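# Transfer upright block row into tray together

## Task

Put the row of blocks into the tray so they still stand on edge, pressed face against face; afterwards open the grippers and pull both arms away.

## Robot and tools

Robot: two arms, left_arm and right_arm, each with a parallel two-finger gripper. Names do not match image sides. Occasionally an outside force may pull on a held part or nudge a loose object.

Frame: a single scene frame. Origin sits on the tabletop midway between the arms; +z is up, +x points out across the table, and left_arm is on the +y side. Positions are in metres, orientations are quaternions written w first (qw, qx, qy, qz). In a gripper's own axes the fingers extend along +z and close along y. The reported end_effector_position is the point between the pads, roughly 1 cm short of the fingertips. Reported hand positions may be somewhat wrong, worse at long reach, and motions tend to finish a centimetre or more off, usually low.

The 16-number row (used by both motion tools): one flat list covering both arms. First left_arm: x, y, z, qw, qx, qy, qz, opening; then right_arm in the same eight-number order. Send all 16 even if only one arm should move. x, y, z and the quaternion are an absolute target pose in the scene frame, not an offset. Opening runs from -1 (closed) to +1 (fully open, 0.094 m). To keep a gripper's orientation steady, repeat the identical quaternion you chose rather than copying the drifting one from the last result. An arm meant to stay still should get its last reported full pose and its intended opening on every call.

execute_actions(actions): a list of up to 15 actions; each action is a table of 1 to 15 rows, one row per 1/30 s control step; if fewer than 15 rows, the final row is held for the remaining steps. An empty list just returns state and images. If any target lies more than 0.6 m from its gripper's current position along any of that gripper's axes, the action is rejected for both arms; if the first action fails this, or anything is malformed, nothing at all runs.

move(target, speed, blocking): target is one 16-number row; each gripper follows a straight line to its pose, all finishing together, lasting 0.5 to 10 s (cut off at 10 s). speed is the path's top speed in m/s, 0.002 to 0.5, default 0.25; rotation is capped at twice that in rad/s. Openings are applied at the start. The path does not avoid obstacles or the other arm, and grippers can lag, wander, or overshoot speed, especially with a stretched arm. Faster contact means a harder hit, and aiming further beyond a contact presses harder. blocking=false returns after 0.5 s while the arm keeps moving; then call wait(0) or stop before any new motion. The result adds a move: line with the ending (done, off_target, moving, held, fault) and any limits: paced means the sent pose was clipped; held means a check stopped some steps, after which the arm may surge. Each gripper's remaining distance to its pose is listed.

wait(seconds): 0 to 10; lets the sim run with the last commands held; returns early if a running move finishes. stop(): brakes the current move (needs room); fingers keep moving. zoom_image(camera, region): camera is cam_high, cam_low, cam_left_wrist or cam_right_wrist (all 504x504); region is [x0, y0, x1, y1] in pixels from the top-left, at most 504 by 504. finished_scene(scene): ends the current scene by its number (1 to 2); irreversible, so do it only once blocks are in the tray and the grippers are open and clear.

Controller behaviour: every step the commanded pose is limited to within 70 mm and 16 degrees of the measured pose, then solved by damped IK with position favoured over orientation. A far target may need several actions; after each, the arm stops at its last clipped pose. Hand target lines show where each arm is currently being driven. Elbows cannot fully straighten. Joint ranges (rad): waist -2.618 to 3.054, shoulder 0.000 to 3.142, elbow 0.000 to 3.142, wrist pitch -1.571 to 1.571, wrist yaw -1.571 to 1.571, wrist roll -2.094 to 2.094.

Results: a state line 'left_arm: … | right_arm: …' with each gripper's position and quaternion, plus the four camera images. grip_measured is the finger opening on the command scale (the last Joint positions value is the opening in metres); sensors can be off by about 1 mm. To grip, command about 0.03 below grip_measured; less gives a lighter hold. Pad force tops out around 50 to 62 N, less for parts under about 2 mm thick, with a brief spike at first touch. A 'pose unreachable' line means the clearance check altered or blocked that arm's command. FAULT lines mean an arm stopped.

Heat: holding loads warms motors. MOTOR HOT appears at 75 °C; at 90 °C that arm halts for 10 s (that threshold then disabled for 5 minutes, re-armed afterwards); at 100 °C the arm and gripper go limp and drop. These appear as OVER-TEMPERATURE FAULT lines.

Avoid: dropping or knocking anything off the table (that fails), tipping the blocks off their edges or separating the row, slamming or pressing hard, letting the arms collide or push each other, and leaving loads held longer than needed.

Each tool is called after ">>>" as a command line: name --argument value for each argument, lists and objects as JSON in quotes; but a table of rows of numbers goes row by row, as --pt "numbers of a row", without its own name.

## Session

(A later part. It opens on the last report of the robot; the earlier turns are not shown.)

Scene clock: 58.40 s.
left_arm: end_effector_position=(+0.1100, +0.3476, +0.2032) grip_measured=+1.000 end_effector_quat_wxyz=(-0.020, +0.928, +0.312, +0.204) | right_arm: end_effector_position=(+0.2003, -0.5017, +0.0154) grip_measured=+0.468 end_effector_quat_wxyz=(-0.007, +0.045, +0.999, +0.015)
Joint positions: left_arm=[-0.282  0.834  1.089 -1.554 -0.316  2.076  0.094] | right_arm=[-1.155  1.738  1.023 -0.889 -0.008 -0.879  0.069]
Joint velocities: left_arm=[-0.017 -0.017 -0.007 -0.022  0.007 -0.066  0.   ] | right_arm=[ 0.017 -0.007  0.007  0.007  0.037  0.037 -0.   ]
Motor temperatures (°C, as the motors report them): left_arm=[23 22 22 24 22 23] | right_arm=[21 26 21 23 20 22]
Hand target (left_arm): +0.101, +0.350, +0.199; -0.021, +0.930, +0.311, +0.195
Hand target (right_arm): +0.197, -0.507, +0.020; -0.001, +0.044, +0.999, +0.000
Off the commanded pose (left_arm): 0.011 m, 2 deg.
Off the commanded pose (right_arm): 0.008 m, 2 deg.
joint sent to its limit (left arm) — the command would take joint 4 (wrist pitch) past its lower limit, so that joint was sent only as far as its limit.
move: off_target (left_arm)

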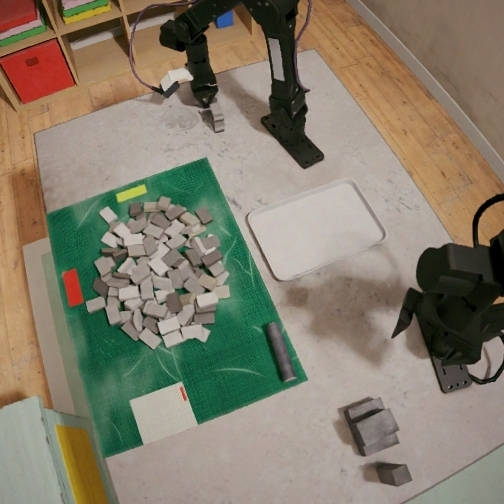

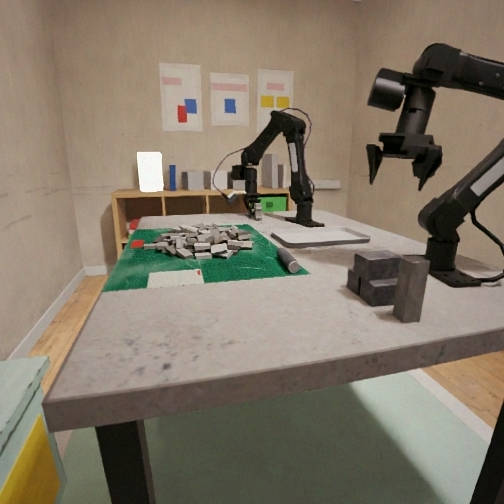

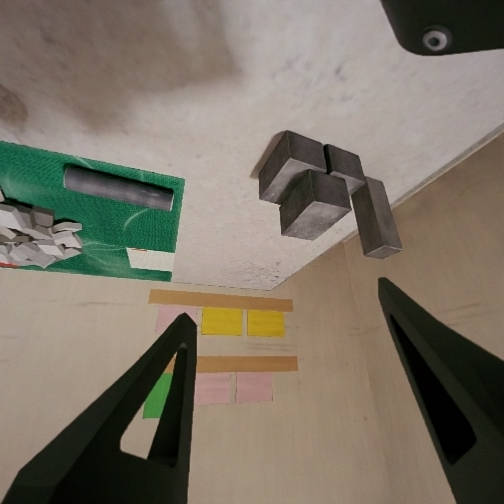

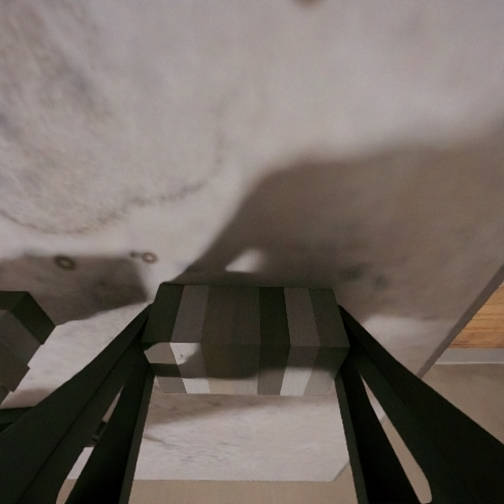

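>>> move --target '[0.1,0.35,0.2,-0.027,0.93,0.312,0.193,1,0.205,-0.507,0.13,0,0.044,0.999,0,0.38]' --speed 0.1

>>> move --target '[0.1,0.35,0.2,-0.027,0.93,0.312,0.193,1,0.26,-0.3,0.13,0,0.044,0.999,0,0.38]' --speed 0.15

>>> move --target '[0.1,0.35,0.2,-0.027,0.93,0.312,0.193,1,0.14,-0.06,0.09,0,0,1,0,0.38]' --speed 0.15

Scene clock: 69.27 s.
left_arm: end_effector_position=(+0.1100, +0.3476, +0.2032) grip_measured=+1.000 end_effector_quat_wxyz=(-0.020, +0.928, +0.312, +0.204) | right_arm: end_effector_position=(+0.2011, -0.5028, +0.1048) grip_measured=+0.468 end_effector_quat_wxyz=(-0.015, +0.045, +0.999, +0.027)
Joint positions: left_arm=[-0.282  0.834  1.089 -1.554 -0.316  2.076  0.094] | right_arm=[-1.155  1.671  1.317 -1.279 -0.008 -0.879  0.069]
Joint velocities: left_arm=[-0.007  0.002  0.002 -0.066 -0.007 -0.022  0.   ] | right_arm=[-0.002  0.007 -0.002  0.022 -0.037 -0.051  0.001]
Motor temperatures (°C, as the motors report them): left_arm=[23 22 22 24 22 23] | right_arm=[21 26 21 23 20 22]
Hand target (left_arm): +0.101, +0.350, +0.199; -0.021, +0.930, +0.311, +0.195
Hand target (right_arm): +0.205, -0.507, +0.129; +0.000, +0.044, +0.999, -0.000
Off the commanded pose (left_arm): 0.011 m, 2 deg.
Off the commanded pose (right_arm): 0.026 m, 4 deg.
joint sent to its limit (left arm) — the command would take joint 4 (wrist pitch) past its lower limit, so that joint was sent only as far as its limit.
move: off_target (left_arm, right_arm)

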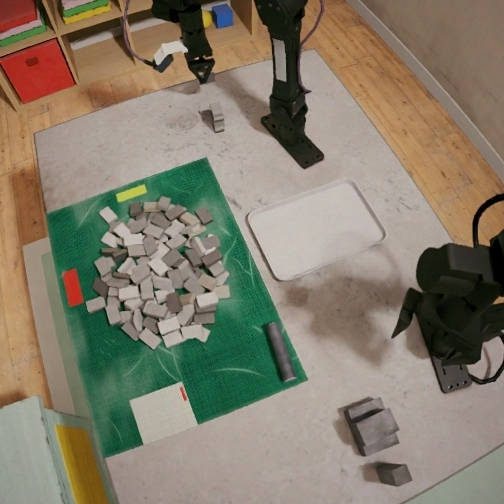

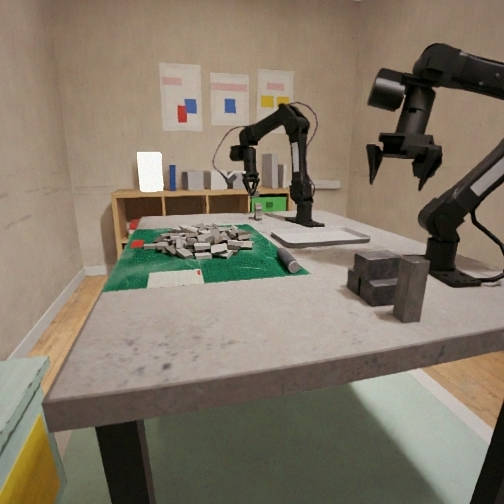

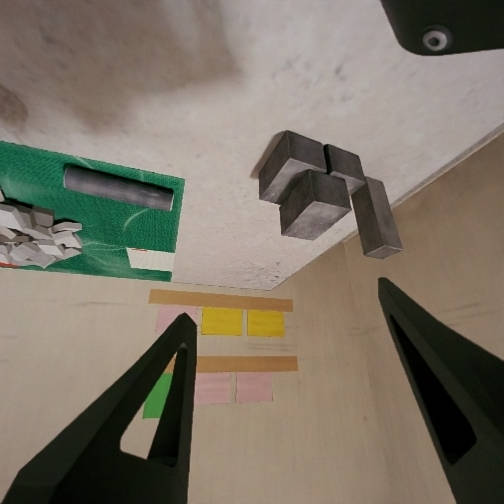

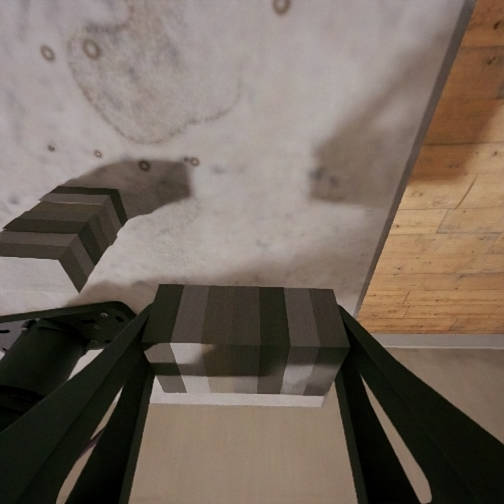

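Scene clock: 71.30 s.
left_arm: end_effector_position=(+0.1100, +0.3476, +0.2032) grip_measured=+1.000 end_effector_quat_wxyz=(-0.020, +0.928, +0.312, +0.204) | right_arm: end_effector_position=(+0.2627, -0.3021, +0.1149) grip_measured=+0.468 end_effector_quat_wxyz=(-0.018, +0.041, +0.999, +0.004)
Joint positions: left_arm=[-0.282  0.834  1.089 -1.554 -0.316  2.076  0.094] | right_arm=[-0.328  1.428  1.122 -1.3   -0.004 -0.059  0.069]
Joint velocities: left_arm=[-0.022 -0.007 -0.002 -0.007 -0.022 -0.022  0.   ] | right_arm=[-0.007 -0.007 -0.002  0.051 -0.081  0.037  0.001]
Motor temperatures (°C, as the motors report them): left_arm=[23 22 22 24 22 23] | right_arm=[21 26 21 23 20 22]
Hand target (left_arm): +0.101, +0.350, +0.199; -0.021, +0.930, +0.311, +0.195
Hand target (right_arm): +0.262, -0.302, +0.129; -0.000, +0.044, +0.999, -0.002
Off the commanded pose (left_arm): 0.011 m, 2 deg.
Off the commanded pose (right_arm): 0.015 m, 2 deg.
joint sent to its limit (left arm) — the command would take joint 4 (wrist pitch) past its lower limit, so that joint was sent only as far as its limit.
move: off_target (left_arm, right_arm)

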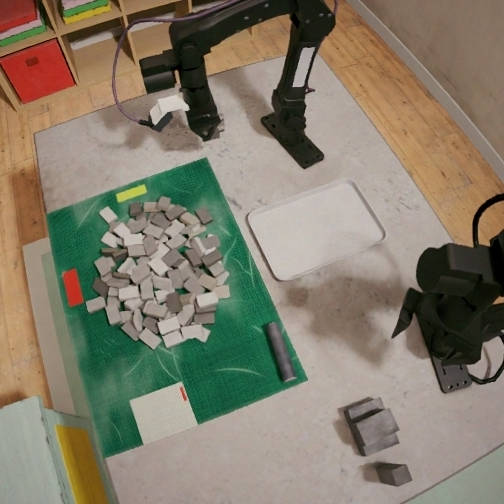

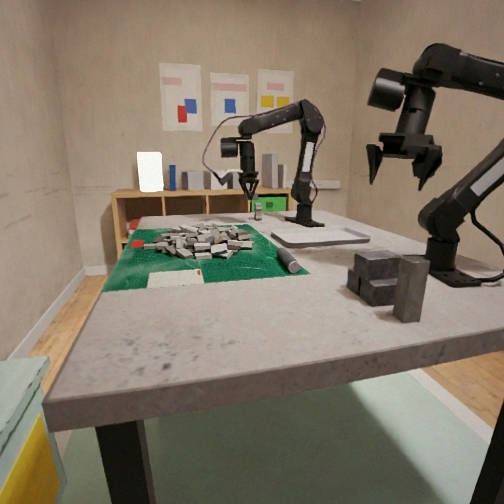

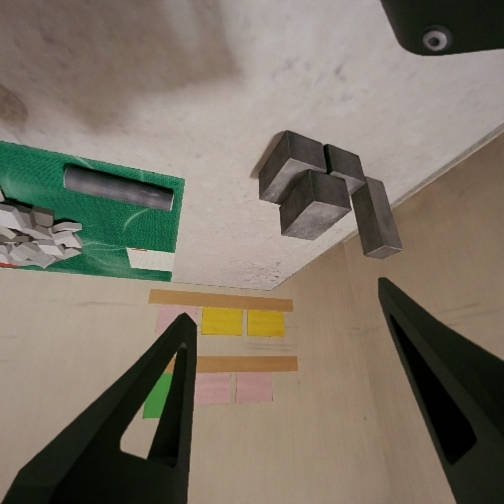

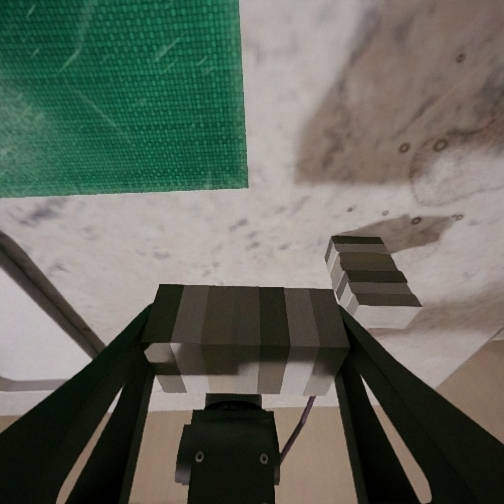

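Scene clock: 73.70 s.
left_arm: end_effector_position=(+0.1100, +0.3476, +0.2032) grip_measured=+1.000 end_effector_quat_wxyz=(-0.020, +0.928, +0.312, +0.204) | right_arm: end_effector_position=(+0.1375, -0.0733, +0.0780) grip_measured=+0.468 end_effector_quat_wxyz=(-0.013, -0.003, +1.000, -0.022)
Joint positions: left_arm=[-0.282  0.834  1.089 -1.554 -0.316  2.076  0.094] | right_arm=[ 0.919  1.451  0.992 -1.163 -0.004  1.1    0.069]
Joint velocities: left_arm=[-0.002 -0.027  0.002 -0.066  0.007 -0.051  0.   ] | right_arm=[-0.022 -0.012  0.007  0.022 -0.022  0.022 -0.   ]
Motor temperatures (°C, as the motors report them): left_arm=[23 22 22 24 22 23] | right_arm=[21 26 22 23 20 22]
Hand target (left_arm): +0.101, +0.350, +0.199; -0.021, +0.930, +0.311, +0.195
Hand target (right_arm): +0.144, -0.061, +0.090; +0.003, +0.000, +1.000, -0.002
Off the commanded pose (left_arm): 0.011 m, 2 deg.
Off the commanded pose (right_arm): 0.018 m, 3 deg.
joint sent to its limit (left arm) — the command would take joint 4 (wrist pitch) past its lower limit, so that joint was sent only as far as its limit.
move: off_target (left_arm, right_arm)

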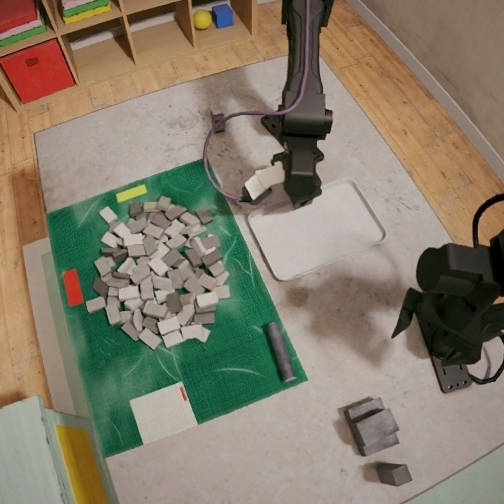

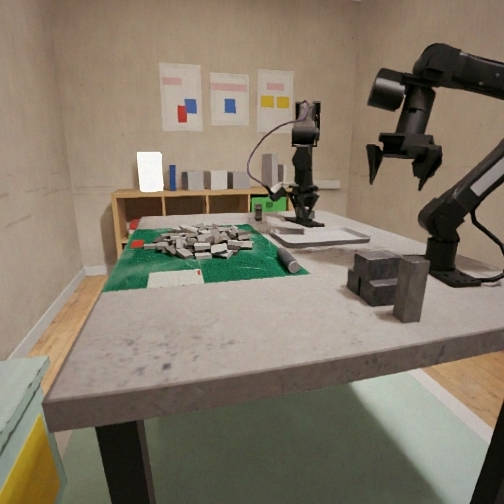

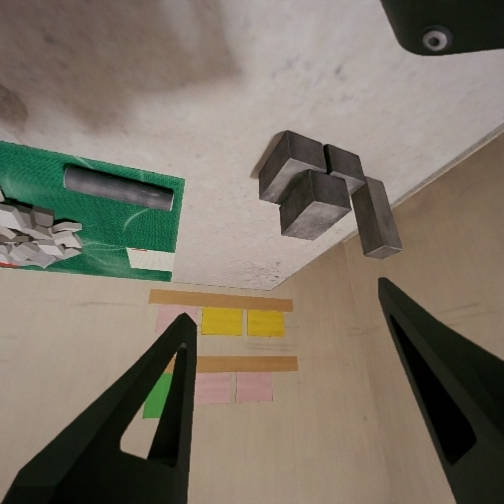

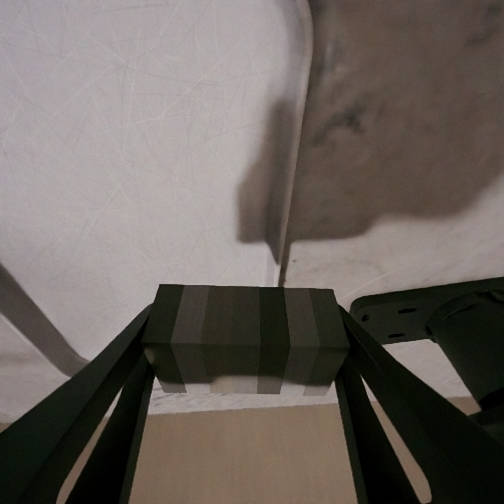

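Edge at y≈-0.09; centre about +0.005.

>>> move --target '[0.1,0.35,0.2,-0.027,0.93,0.312,0.193,1,0.145,0.015,0.07,0,0,1,0,0.38]' --speed 0.1

>>> move --target '[0.1,0.35,0.2,-0.027,0.93,0.312,0.193,1,0.145,0.015,0.03,0,0,1,0,0.38]' --speed 0.03

>>> zoom_image --camera "cam_low" --region '[260, 180, 380, 260]'

Scene clock: 79.63 s.
left_arm: end_effector_position=(+0.1100, +0.3476, +0.2032) grip_measured=+1.000 end_effector_quat_wxyz=(-0.020, +0.928, +0.312, +0.204) | right_arm: end_effector_position=(+0.1419, -0.0001, +0.0556) grip_measured=+0.468 end_effector_quat_wxyz=(-0.011, -0.003, +1.000, -0.025)
Joint positions: left_arm=[-0.282  0.834  1.089 -1.554 -0.316  2.076  0.094] | right_arm=[ 1.019  1.737  1.194 -1.082 -0.003  1.201  0.069]
Joint velocities: left_arm=[ 0.007  0.002 -0.002 -0.022 -0.037 -0.007  0.   ] | right_arm=[ 0.002 -0.002 -0.012 -0.066  0.007  0.007 -0.   ]
Motor temperatures (°C, as the motors report them): left_arm=[23 22 22 25 22 23] | right_arm=[21 26 22 23 20 22]
Hand target (left_arm): +0.101, +0.350, +0.199; -0.021, +0.930, +0.311, +0.195
Hand target (right_arm): +0.146, +0.014, +0.070; +0.000, -0.000, +1.000, +0.000
Off the commanded pose (left_arm): 0.011 m, 2 deg.
Off the commanded pose (right_arm): 0.021 m, 3 deg.
joint sent to its limit (left arm) — the command would take joint 4 (wrist pitch) past its lower limit, so that joint was sent only as far as its limit.
move: off_target (left_arm, right_arm)

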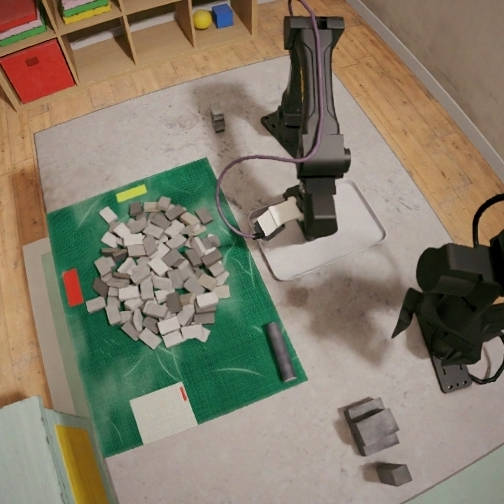

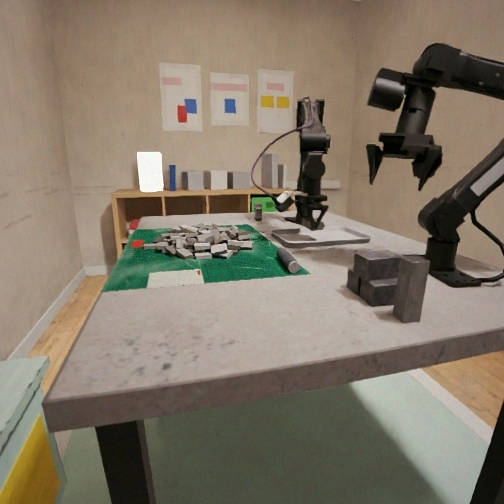

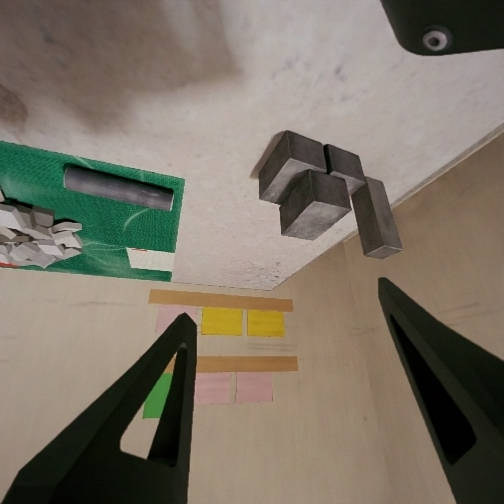

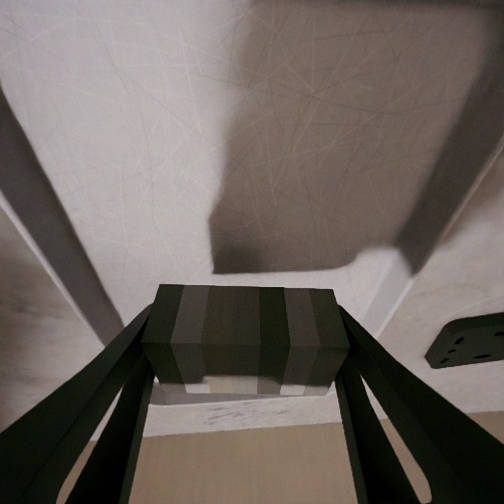

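Scene clock: 81.00 s.
left_arm: end_effector_position=(+0.1100, +0.3476, +0.2032) grip_measured=+1.000 end_effector_quat_wxyz=(-0.020, +0.928, +0.312, +0.204) | right_arm: end_effector_position=(+0.1461, +0.0110, +0.0273) grip_measured=+0.468 end_effector_quat_wxyz=(-0.005, -0.000, +1.000, -0.010)
Joint positions: left_arm=[-0.282  0.834  1.089 -1.554 -0.316  2.076  0.094] | right_arm=[ 1.019  1.789  1.137 -0.941 -0.003  1.205  0.069]
Joint velocities: left_arm=[ 0.002  0.007 -0.007  0.066 -0.051 -0.037  0.   ] | right_arm=[-0.007 -0.012 -0.002  0.007 -0.066 -0.037 -0.   ]
Motor temperatures (°C, as the motors report them): left_arm=[23 22 22 25 22 23] | right_arm=[21 26 22 23 20 22]
Hand target (left_arm): +0.101, +0.350, +0.199; -0.021, +0.930, +0.311, +0.195
Hand target (right_arm): +0.145, +0.015, +0.030; +0.000, +0.000, +1.000, -0.000
Off the commanded pose (left_arm): 0.011 m, 2 deg.
Off the commanded pose (right_arm): 0.005 m, 1 deg.
joint sent to its limit (left arm) — the command would take joint 4 (wrist pitch) past its lower limit, so that joint was sent only as far as its limit.
move: off_target (left_arm)

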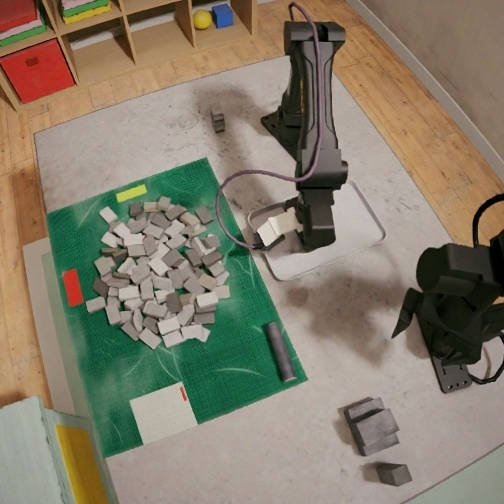

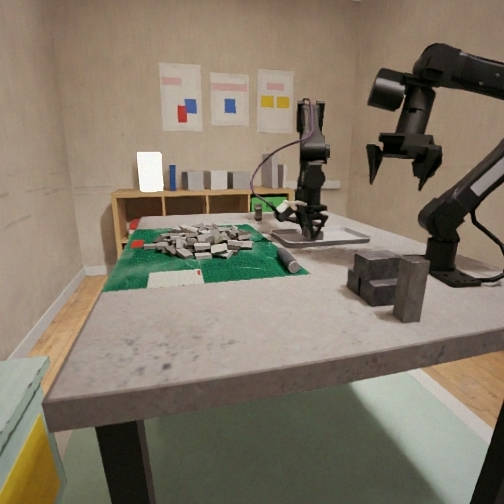

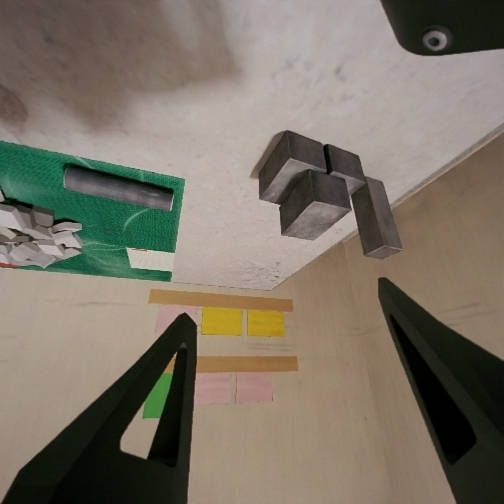

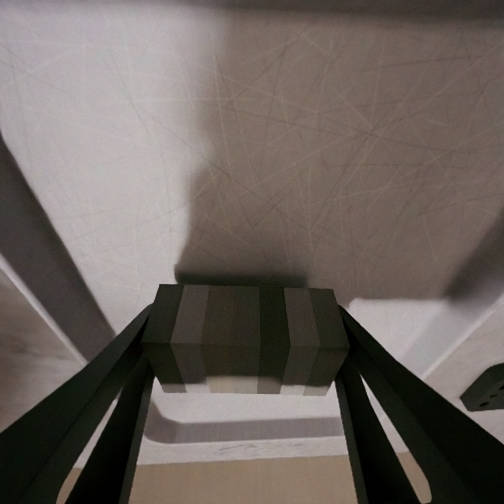

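Region (260, 180, 380, 260) of cam_low's 504x504 image, scaled by 4.200, with more detail than that image has.

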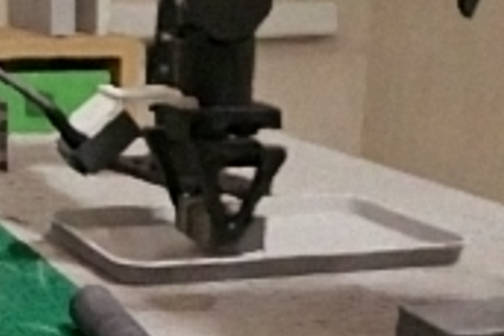

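>>> move --target '[0.1,0.35,0.2,-0.027,0.93,0.312,0.193,1,0.145,0.01,0.016,0,0,1,0,0.38]' --speed 0.02

Scene clock: 83.93 s.
left_arm: end_effector_position=(+0.1100, +0.3476, +0.2032) grip_measured=+1.000 end_effector_quat_wxyz=(-0.020, +0.928, +0.312, +0.204) | right_arm: end_effector_position=(+0.1440, +0.0056, +0.0179) grip_measured=+0.468 end_effector_quat_wxyz=(-0.006, -0.000, +1.000, -0.012)
Joint positions: left_arm=[-0.282  0.834  1.089 -1.554 -0.316  2.076  0.094] | right_arm=[ 1.019  1.789  1.096 -0.906 -0.003  1.206  0.069]
Joint velocities: left_arm=[ 0.012 -0.002  0.012  0.007 -0.022  0.037  0.   ] | right_arm=[-0.002 -0.002  0.007 -0.022 -0.007 -0.081  0.001]
Motor temperatures (°C, as the motors report them): left_arm=[23 22 22 25 22 23] | right_arm=[21 26 22 23 20 22]
Hand target (left_arm): +0.101, +0.350, +0.199; -0.021, +0.930, +0.311, +0.195
Hand target (right_arm): +0.145, +0.010, +0.016; -0.000, +0.000, +1.000, -0.000
Off the commanded pose (left_arm): 0.011 m, 2 deg.
Off the commanded pose (right_arm): 0.005 m, 2 deg.
joint sent to its limit (left arm) — the command would take joint 4 (wrist pitch) past its lower limit, so that joint was sent only as far as its limit.
move: off_target (left_arm)

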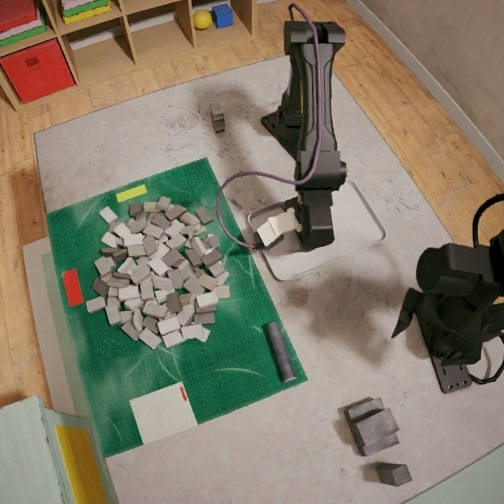

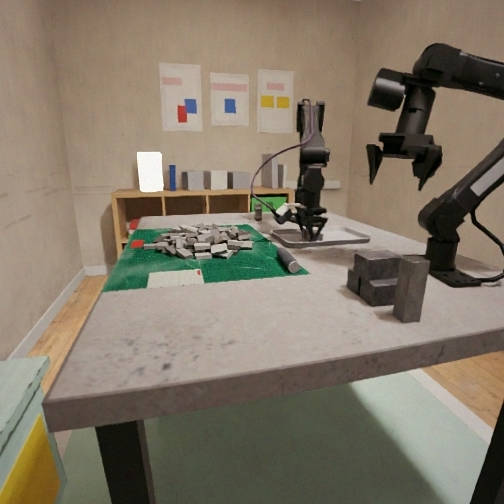

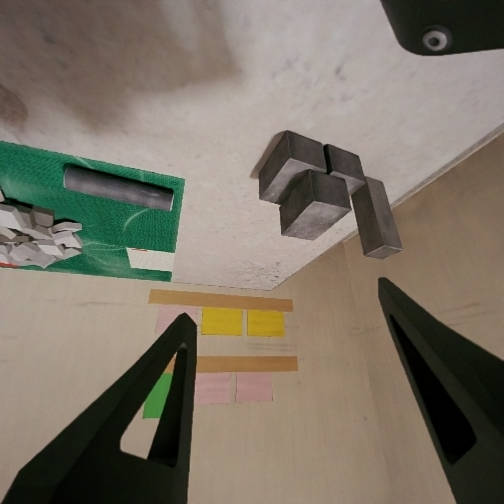

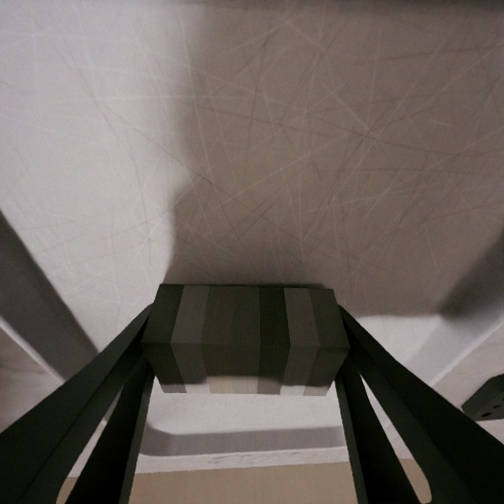

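>>> move --target '[0.1,0.35,0.2,-0.027,0.93,0.312,0.193,1,0.145,0.01,0.018,0,0,1,0,1]' --speed 0.02

>>> move --target '[0.1,0.35,0.2,-0.027,0.93,0.312,0.193,1,0.148,0.012,0.1,0,0,1,0,1]' --speed 0.1

>>> move --target '[0.1,0.35,0.2,-0.027,0.93,0.312,0.193,1,0.2,-0.17,0.15,0,0,1,0,1]'

Scene clock: 89.77 s.
left_arm: end_effector_position=(+0.1100, +0.3476, +0.2032) grip_measured=+1.000 end_effector_quat_wxyz=(-0.020, +0.928, +0.312, +0.204) | right_arm: end_effector_position=(+0.1449, +0.0078, +0.0178) grip_measured=+1.000 end_effector_quat_wxyz=(-0.005, -0.000, +1.000, -0.008)
Joint positions: left_arm=[-0.282  0.834  1.089 -1.554 -0.316  2.076  0.094] | right_arm=[ 1.019  1.789  1.096 -0.896 -0.003  1.206  0.094]
Joint velocities: left_arm=[-0.012 -0.002 -0.002 -0.051 -0.051  0.007  0.   ] | right_arm=[ 0.002  0.012 -0.012  0.037 -0.051 -0.007  0.   ]
Motor temperatures (°C, as the motors report them): left_arm=[23 22 22 25 22 23] | right_arm=[21 26 22 23 20 22]
Hand target (left_arm): +0.101, +0.350, +0.199; -0.021, +0.930, +0.311, +0.195
Hand target (right_arm): +0.145, +0.010, +0.018; -0.000, -0.000, +1.000, -0.000
Off the commanded pose (left_arm): 0.011 m, 2 deg.
Off the commanded pose (right_arm): 0.002 m, 1 deg.
joint sent to its limit (left arm) — the command would take joint 4 (wrist pitch) past its lower limit, so that joint was sent only as far as its limit.
move: off_target (left_arm)

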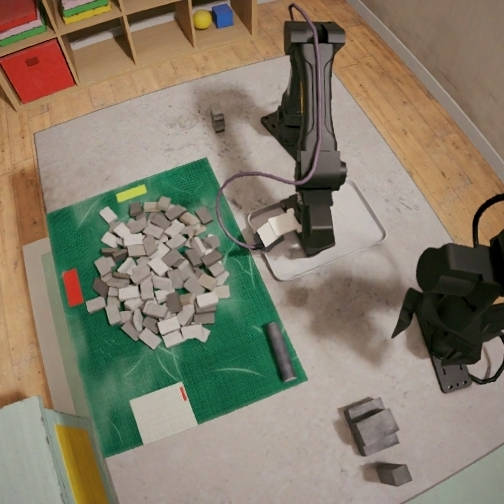

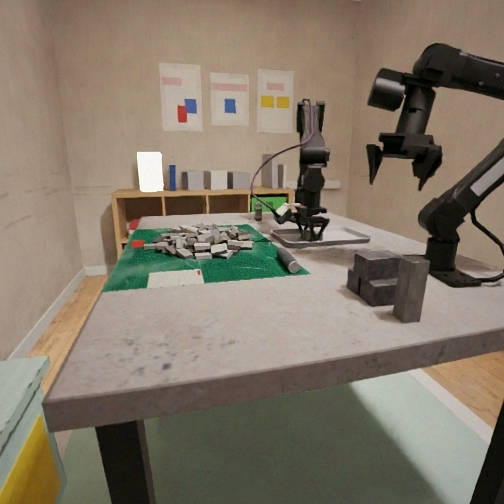

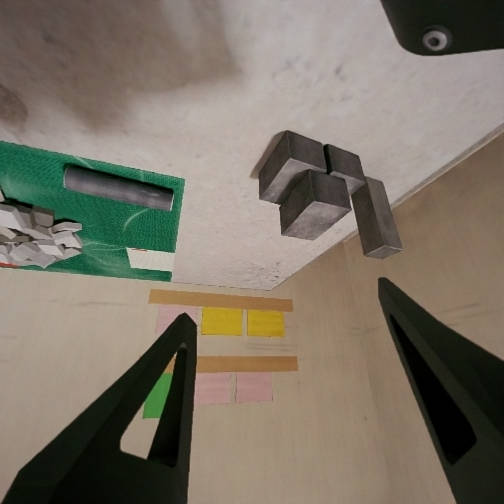

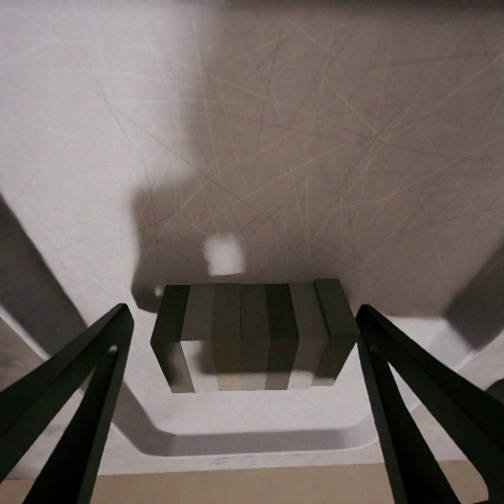

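Scene clock: 91.17 s.
left_arm: end_effector_position=(+0.1100, +0.3476, +0.2032) grip_measured=+1.000 end_effector_quat_wxyz=(-0.020, +0.928, +0.312, +0.204) | right_arm: end_effector_position=(+0.1448, +0.0074, +0.0832) grip_measured=+1.000 end_effector_quat_wxyz=(-0.009, -0.000, +1.000, -0.018)
Joint positions: left_arm=[-0.282  0.834  1.089 -1.554 -0.316  2.076  0.094] | right_arm=[ 1.019  1.729  1.298 -1.18  -0.003  1.206  0.094]
Joint velocities: left_arm=[-0.007  0.017 -0.002  0.037 -0.037  0.007  0.   ] | right_arm=[ 0.002 -0.012 -0.007  0.007  0.051  0.007  0.   ]
Motor temperatures (°C, as the motors report them): left_arm=[23 22 22 25 22 23] | right_arm=[21 26 22 23 20 22]
Hand target (left_arm): +0.101, +0.350, +0.199; -0.021, +0.930, +0.311, +0.195
Hand target (right_arm): +0.148, +0.012, +0.100; +0.000, +0.000, +1.000, -0.000
Off the commanded pose (left_arm): 0.011 m, 2 deg.
Off the commanded pose (right_arm): 0.018 m, 2 deg.
joint sent to its limit (left arm) — the command would take joint 4 (wrist pitch) past its lower limit, so that joint was sent only as far as its limit.
move: off_target (left_arm, right_arm)

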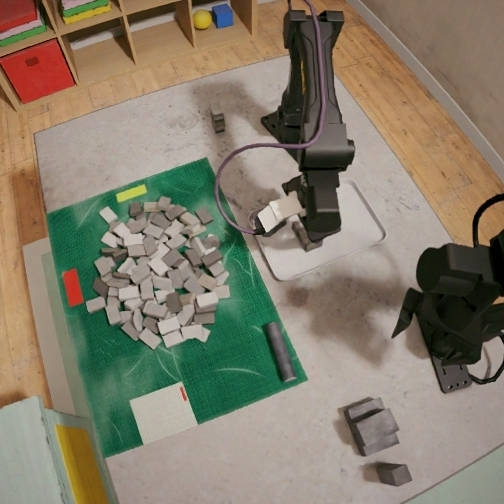

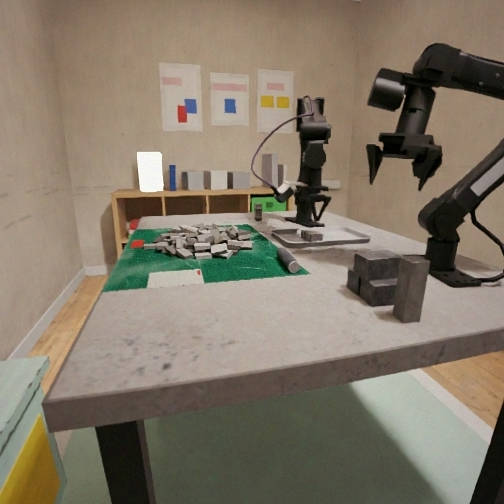

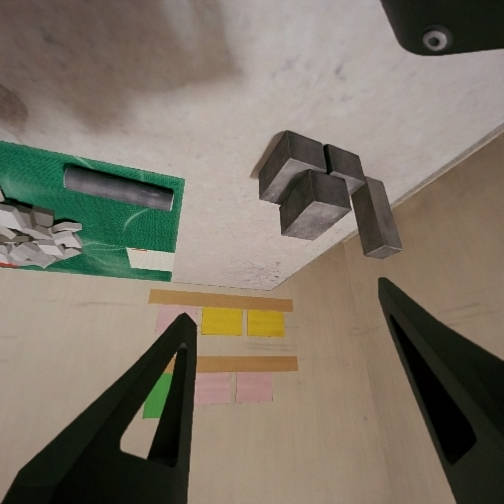

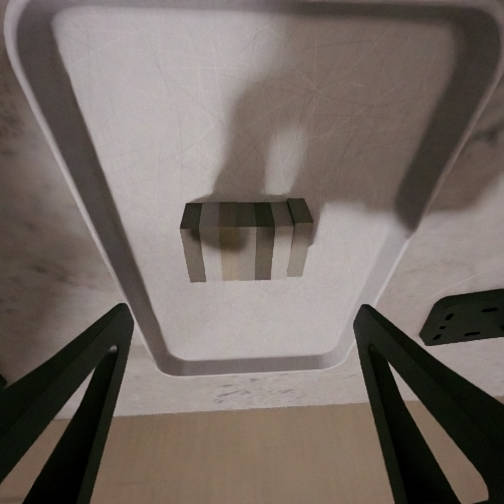

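Scene clock: 92.70 s.
left_arm: end_effector_position=(+0.1100, +0.3476, +0.2032) grip_measured=+1.000 end_effector_quat_wxyz=(-0.020, +0.928, +0.312, +0.204) | right_arm: end_effector_position=(+0.1998, -0.1671, +0.1445) grip_measured=+1.000 end_effector_quat_wxyz=(-0.005, +0.003, +1.000, -0.004)
Joint positions: left_arm=[-0.282  0.834  1.089 -1.554 -0.316  2.076  0.094] | right_arm=[ 0.39   1.278  1.124 -1.429  0.002  0.583  0.094]
Joint velocities: left_arm=[-0.007 -0.002  0.007  0.066 -0.066 -0.037  0.   ] | right_arm=[-0.007  0.002 -0.007  0.007 -0.022  0.007  0.   ]
Motor temperatures (°C, as the motors report them): left_arm=[23 22 22 25 22 23] | right_arm=[21 26 22 23 20 22]
Hand target (left_arm): +0.101, +0.350, +0.199; -0.021, +0.930, +0.311, +0.195
Hand target (right_arm): +0.197, -0.170, +0.150; -0.002, +0.000, +1.000, +0.000
Off the commanded pose (left_arm): 0.011 m, 2 deg.
Off the commanded pose (right_arm): 0.006 m, 1 deg.
joint sent to its limit (left arm) — the command would take joint 4 (wrist pitch) past its lower limit, so that joint was sent only as far as its limit.
move: off_target (left_arm)

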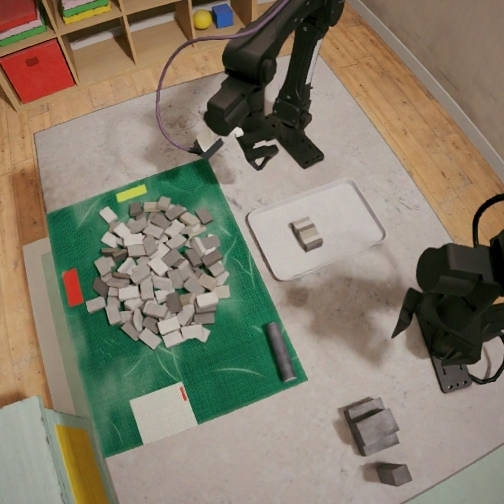

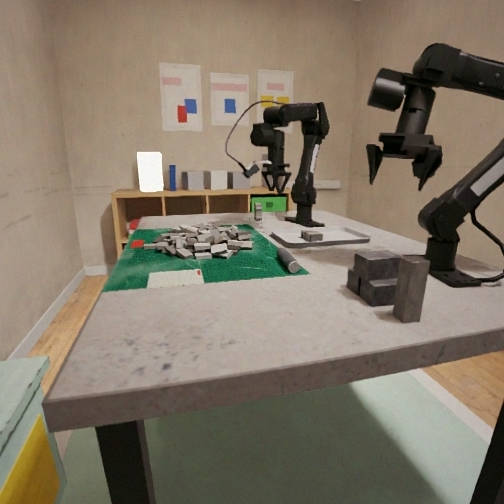

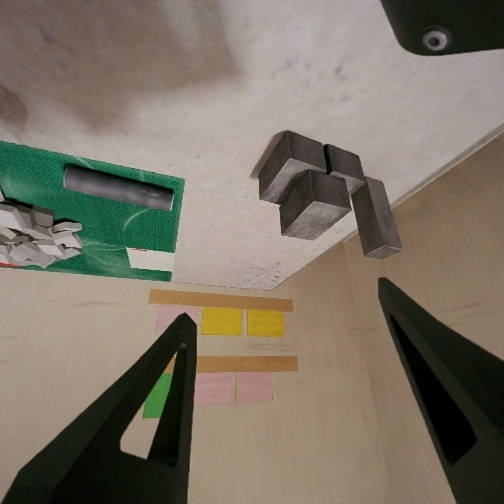

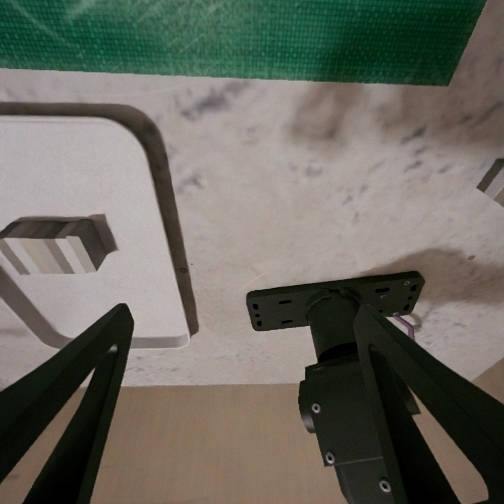

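End block shifted slightly; check.

>>> zoom_image --camera "cam_high" --region '[280, 205, 340, 265]'

Region (280, 205, 340, 265) of cam_high's 504x504 image, scaled by 8.400, with more detail than that image has.

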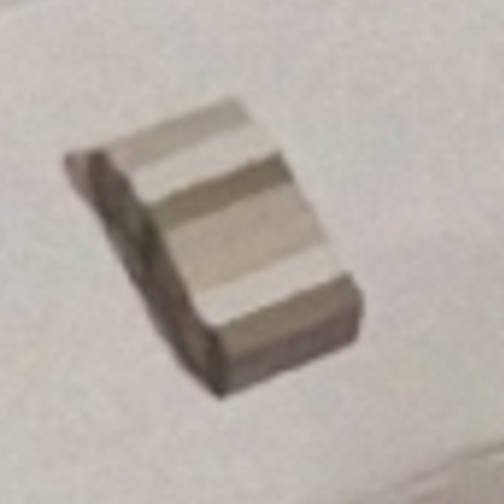

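>>> finished_scene --scene 1

The scene is finished: the task was done.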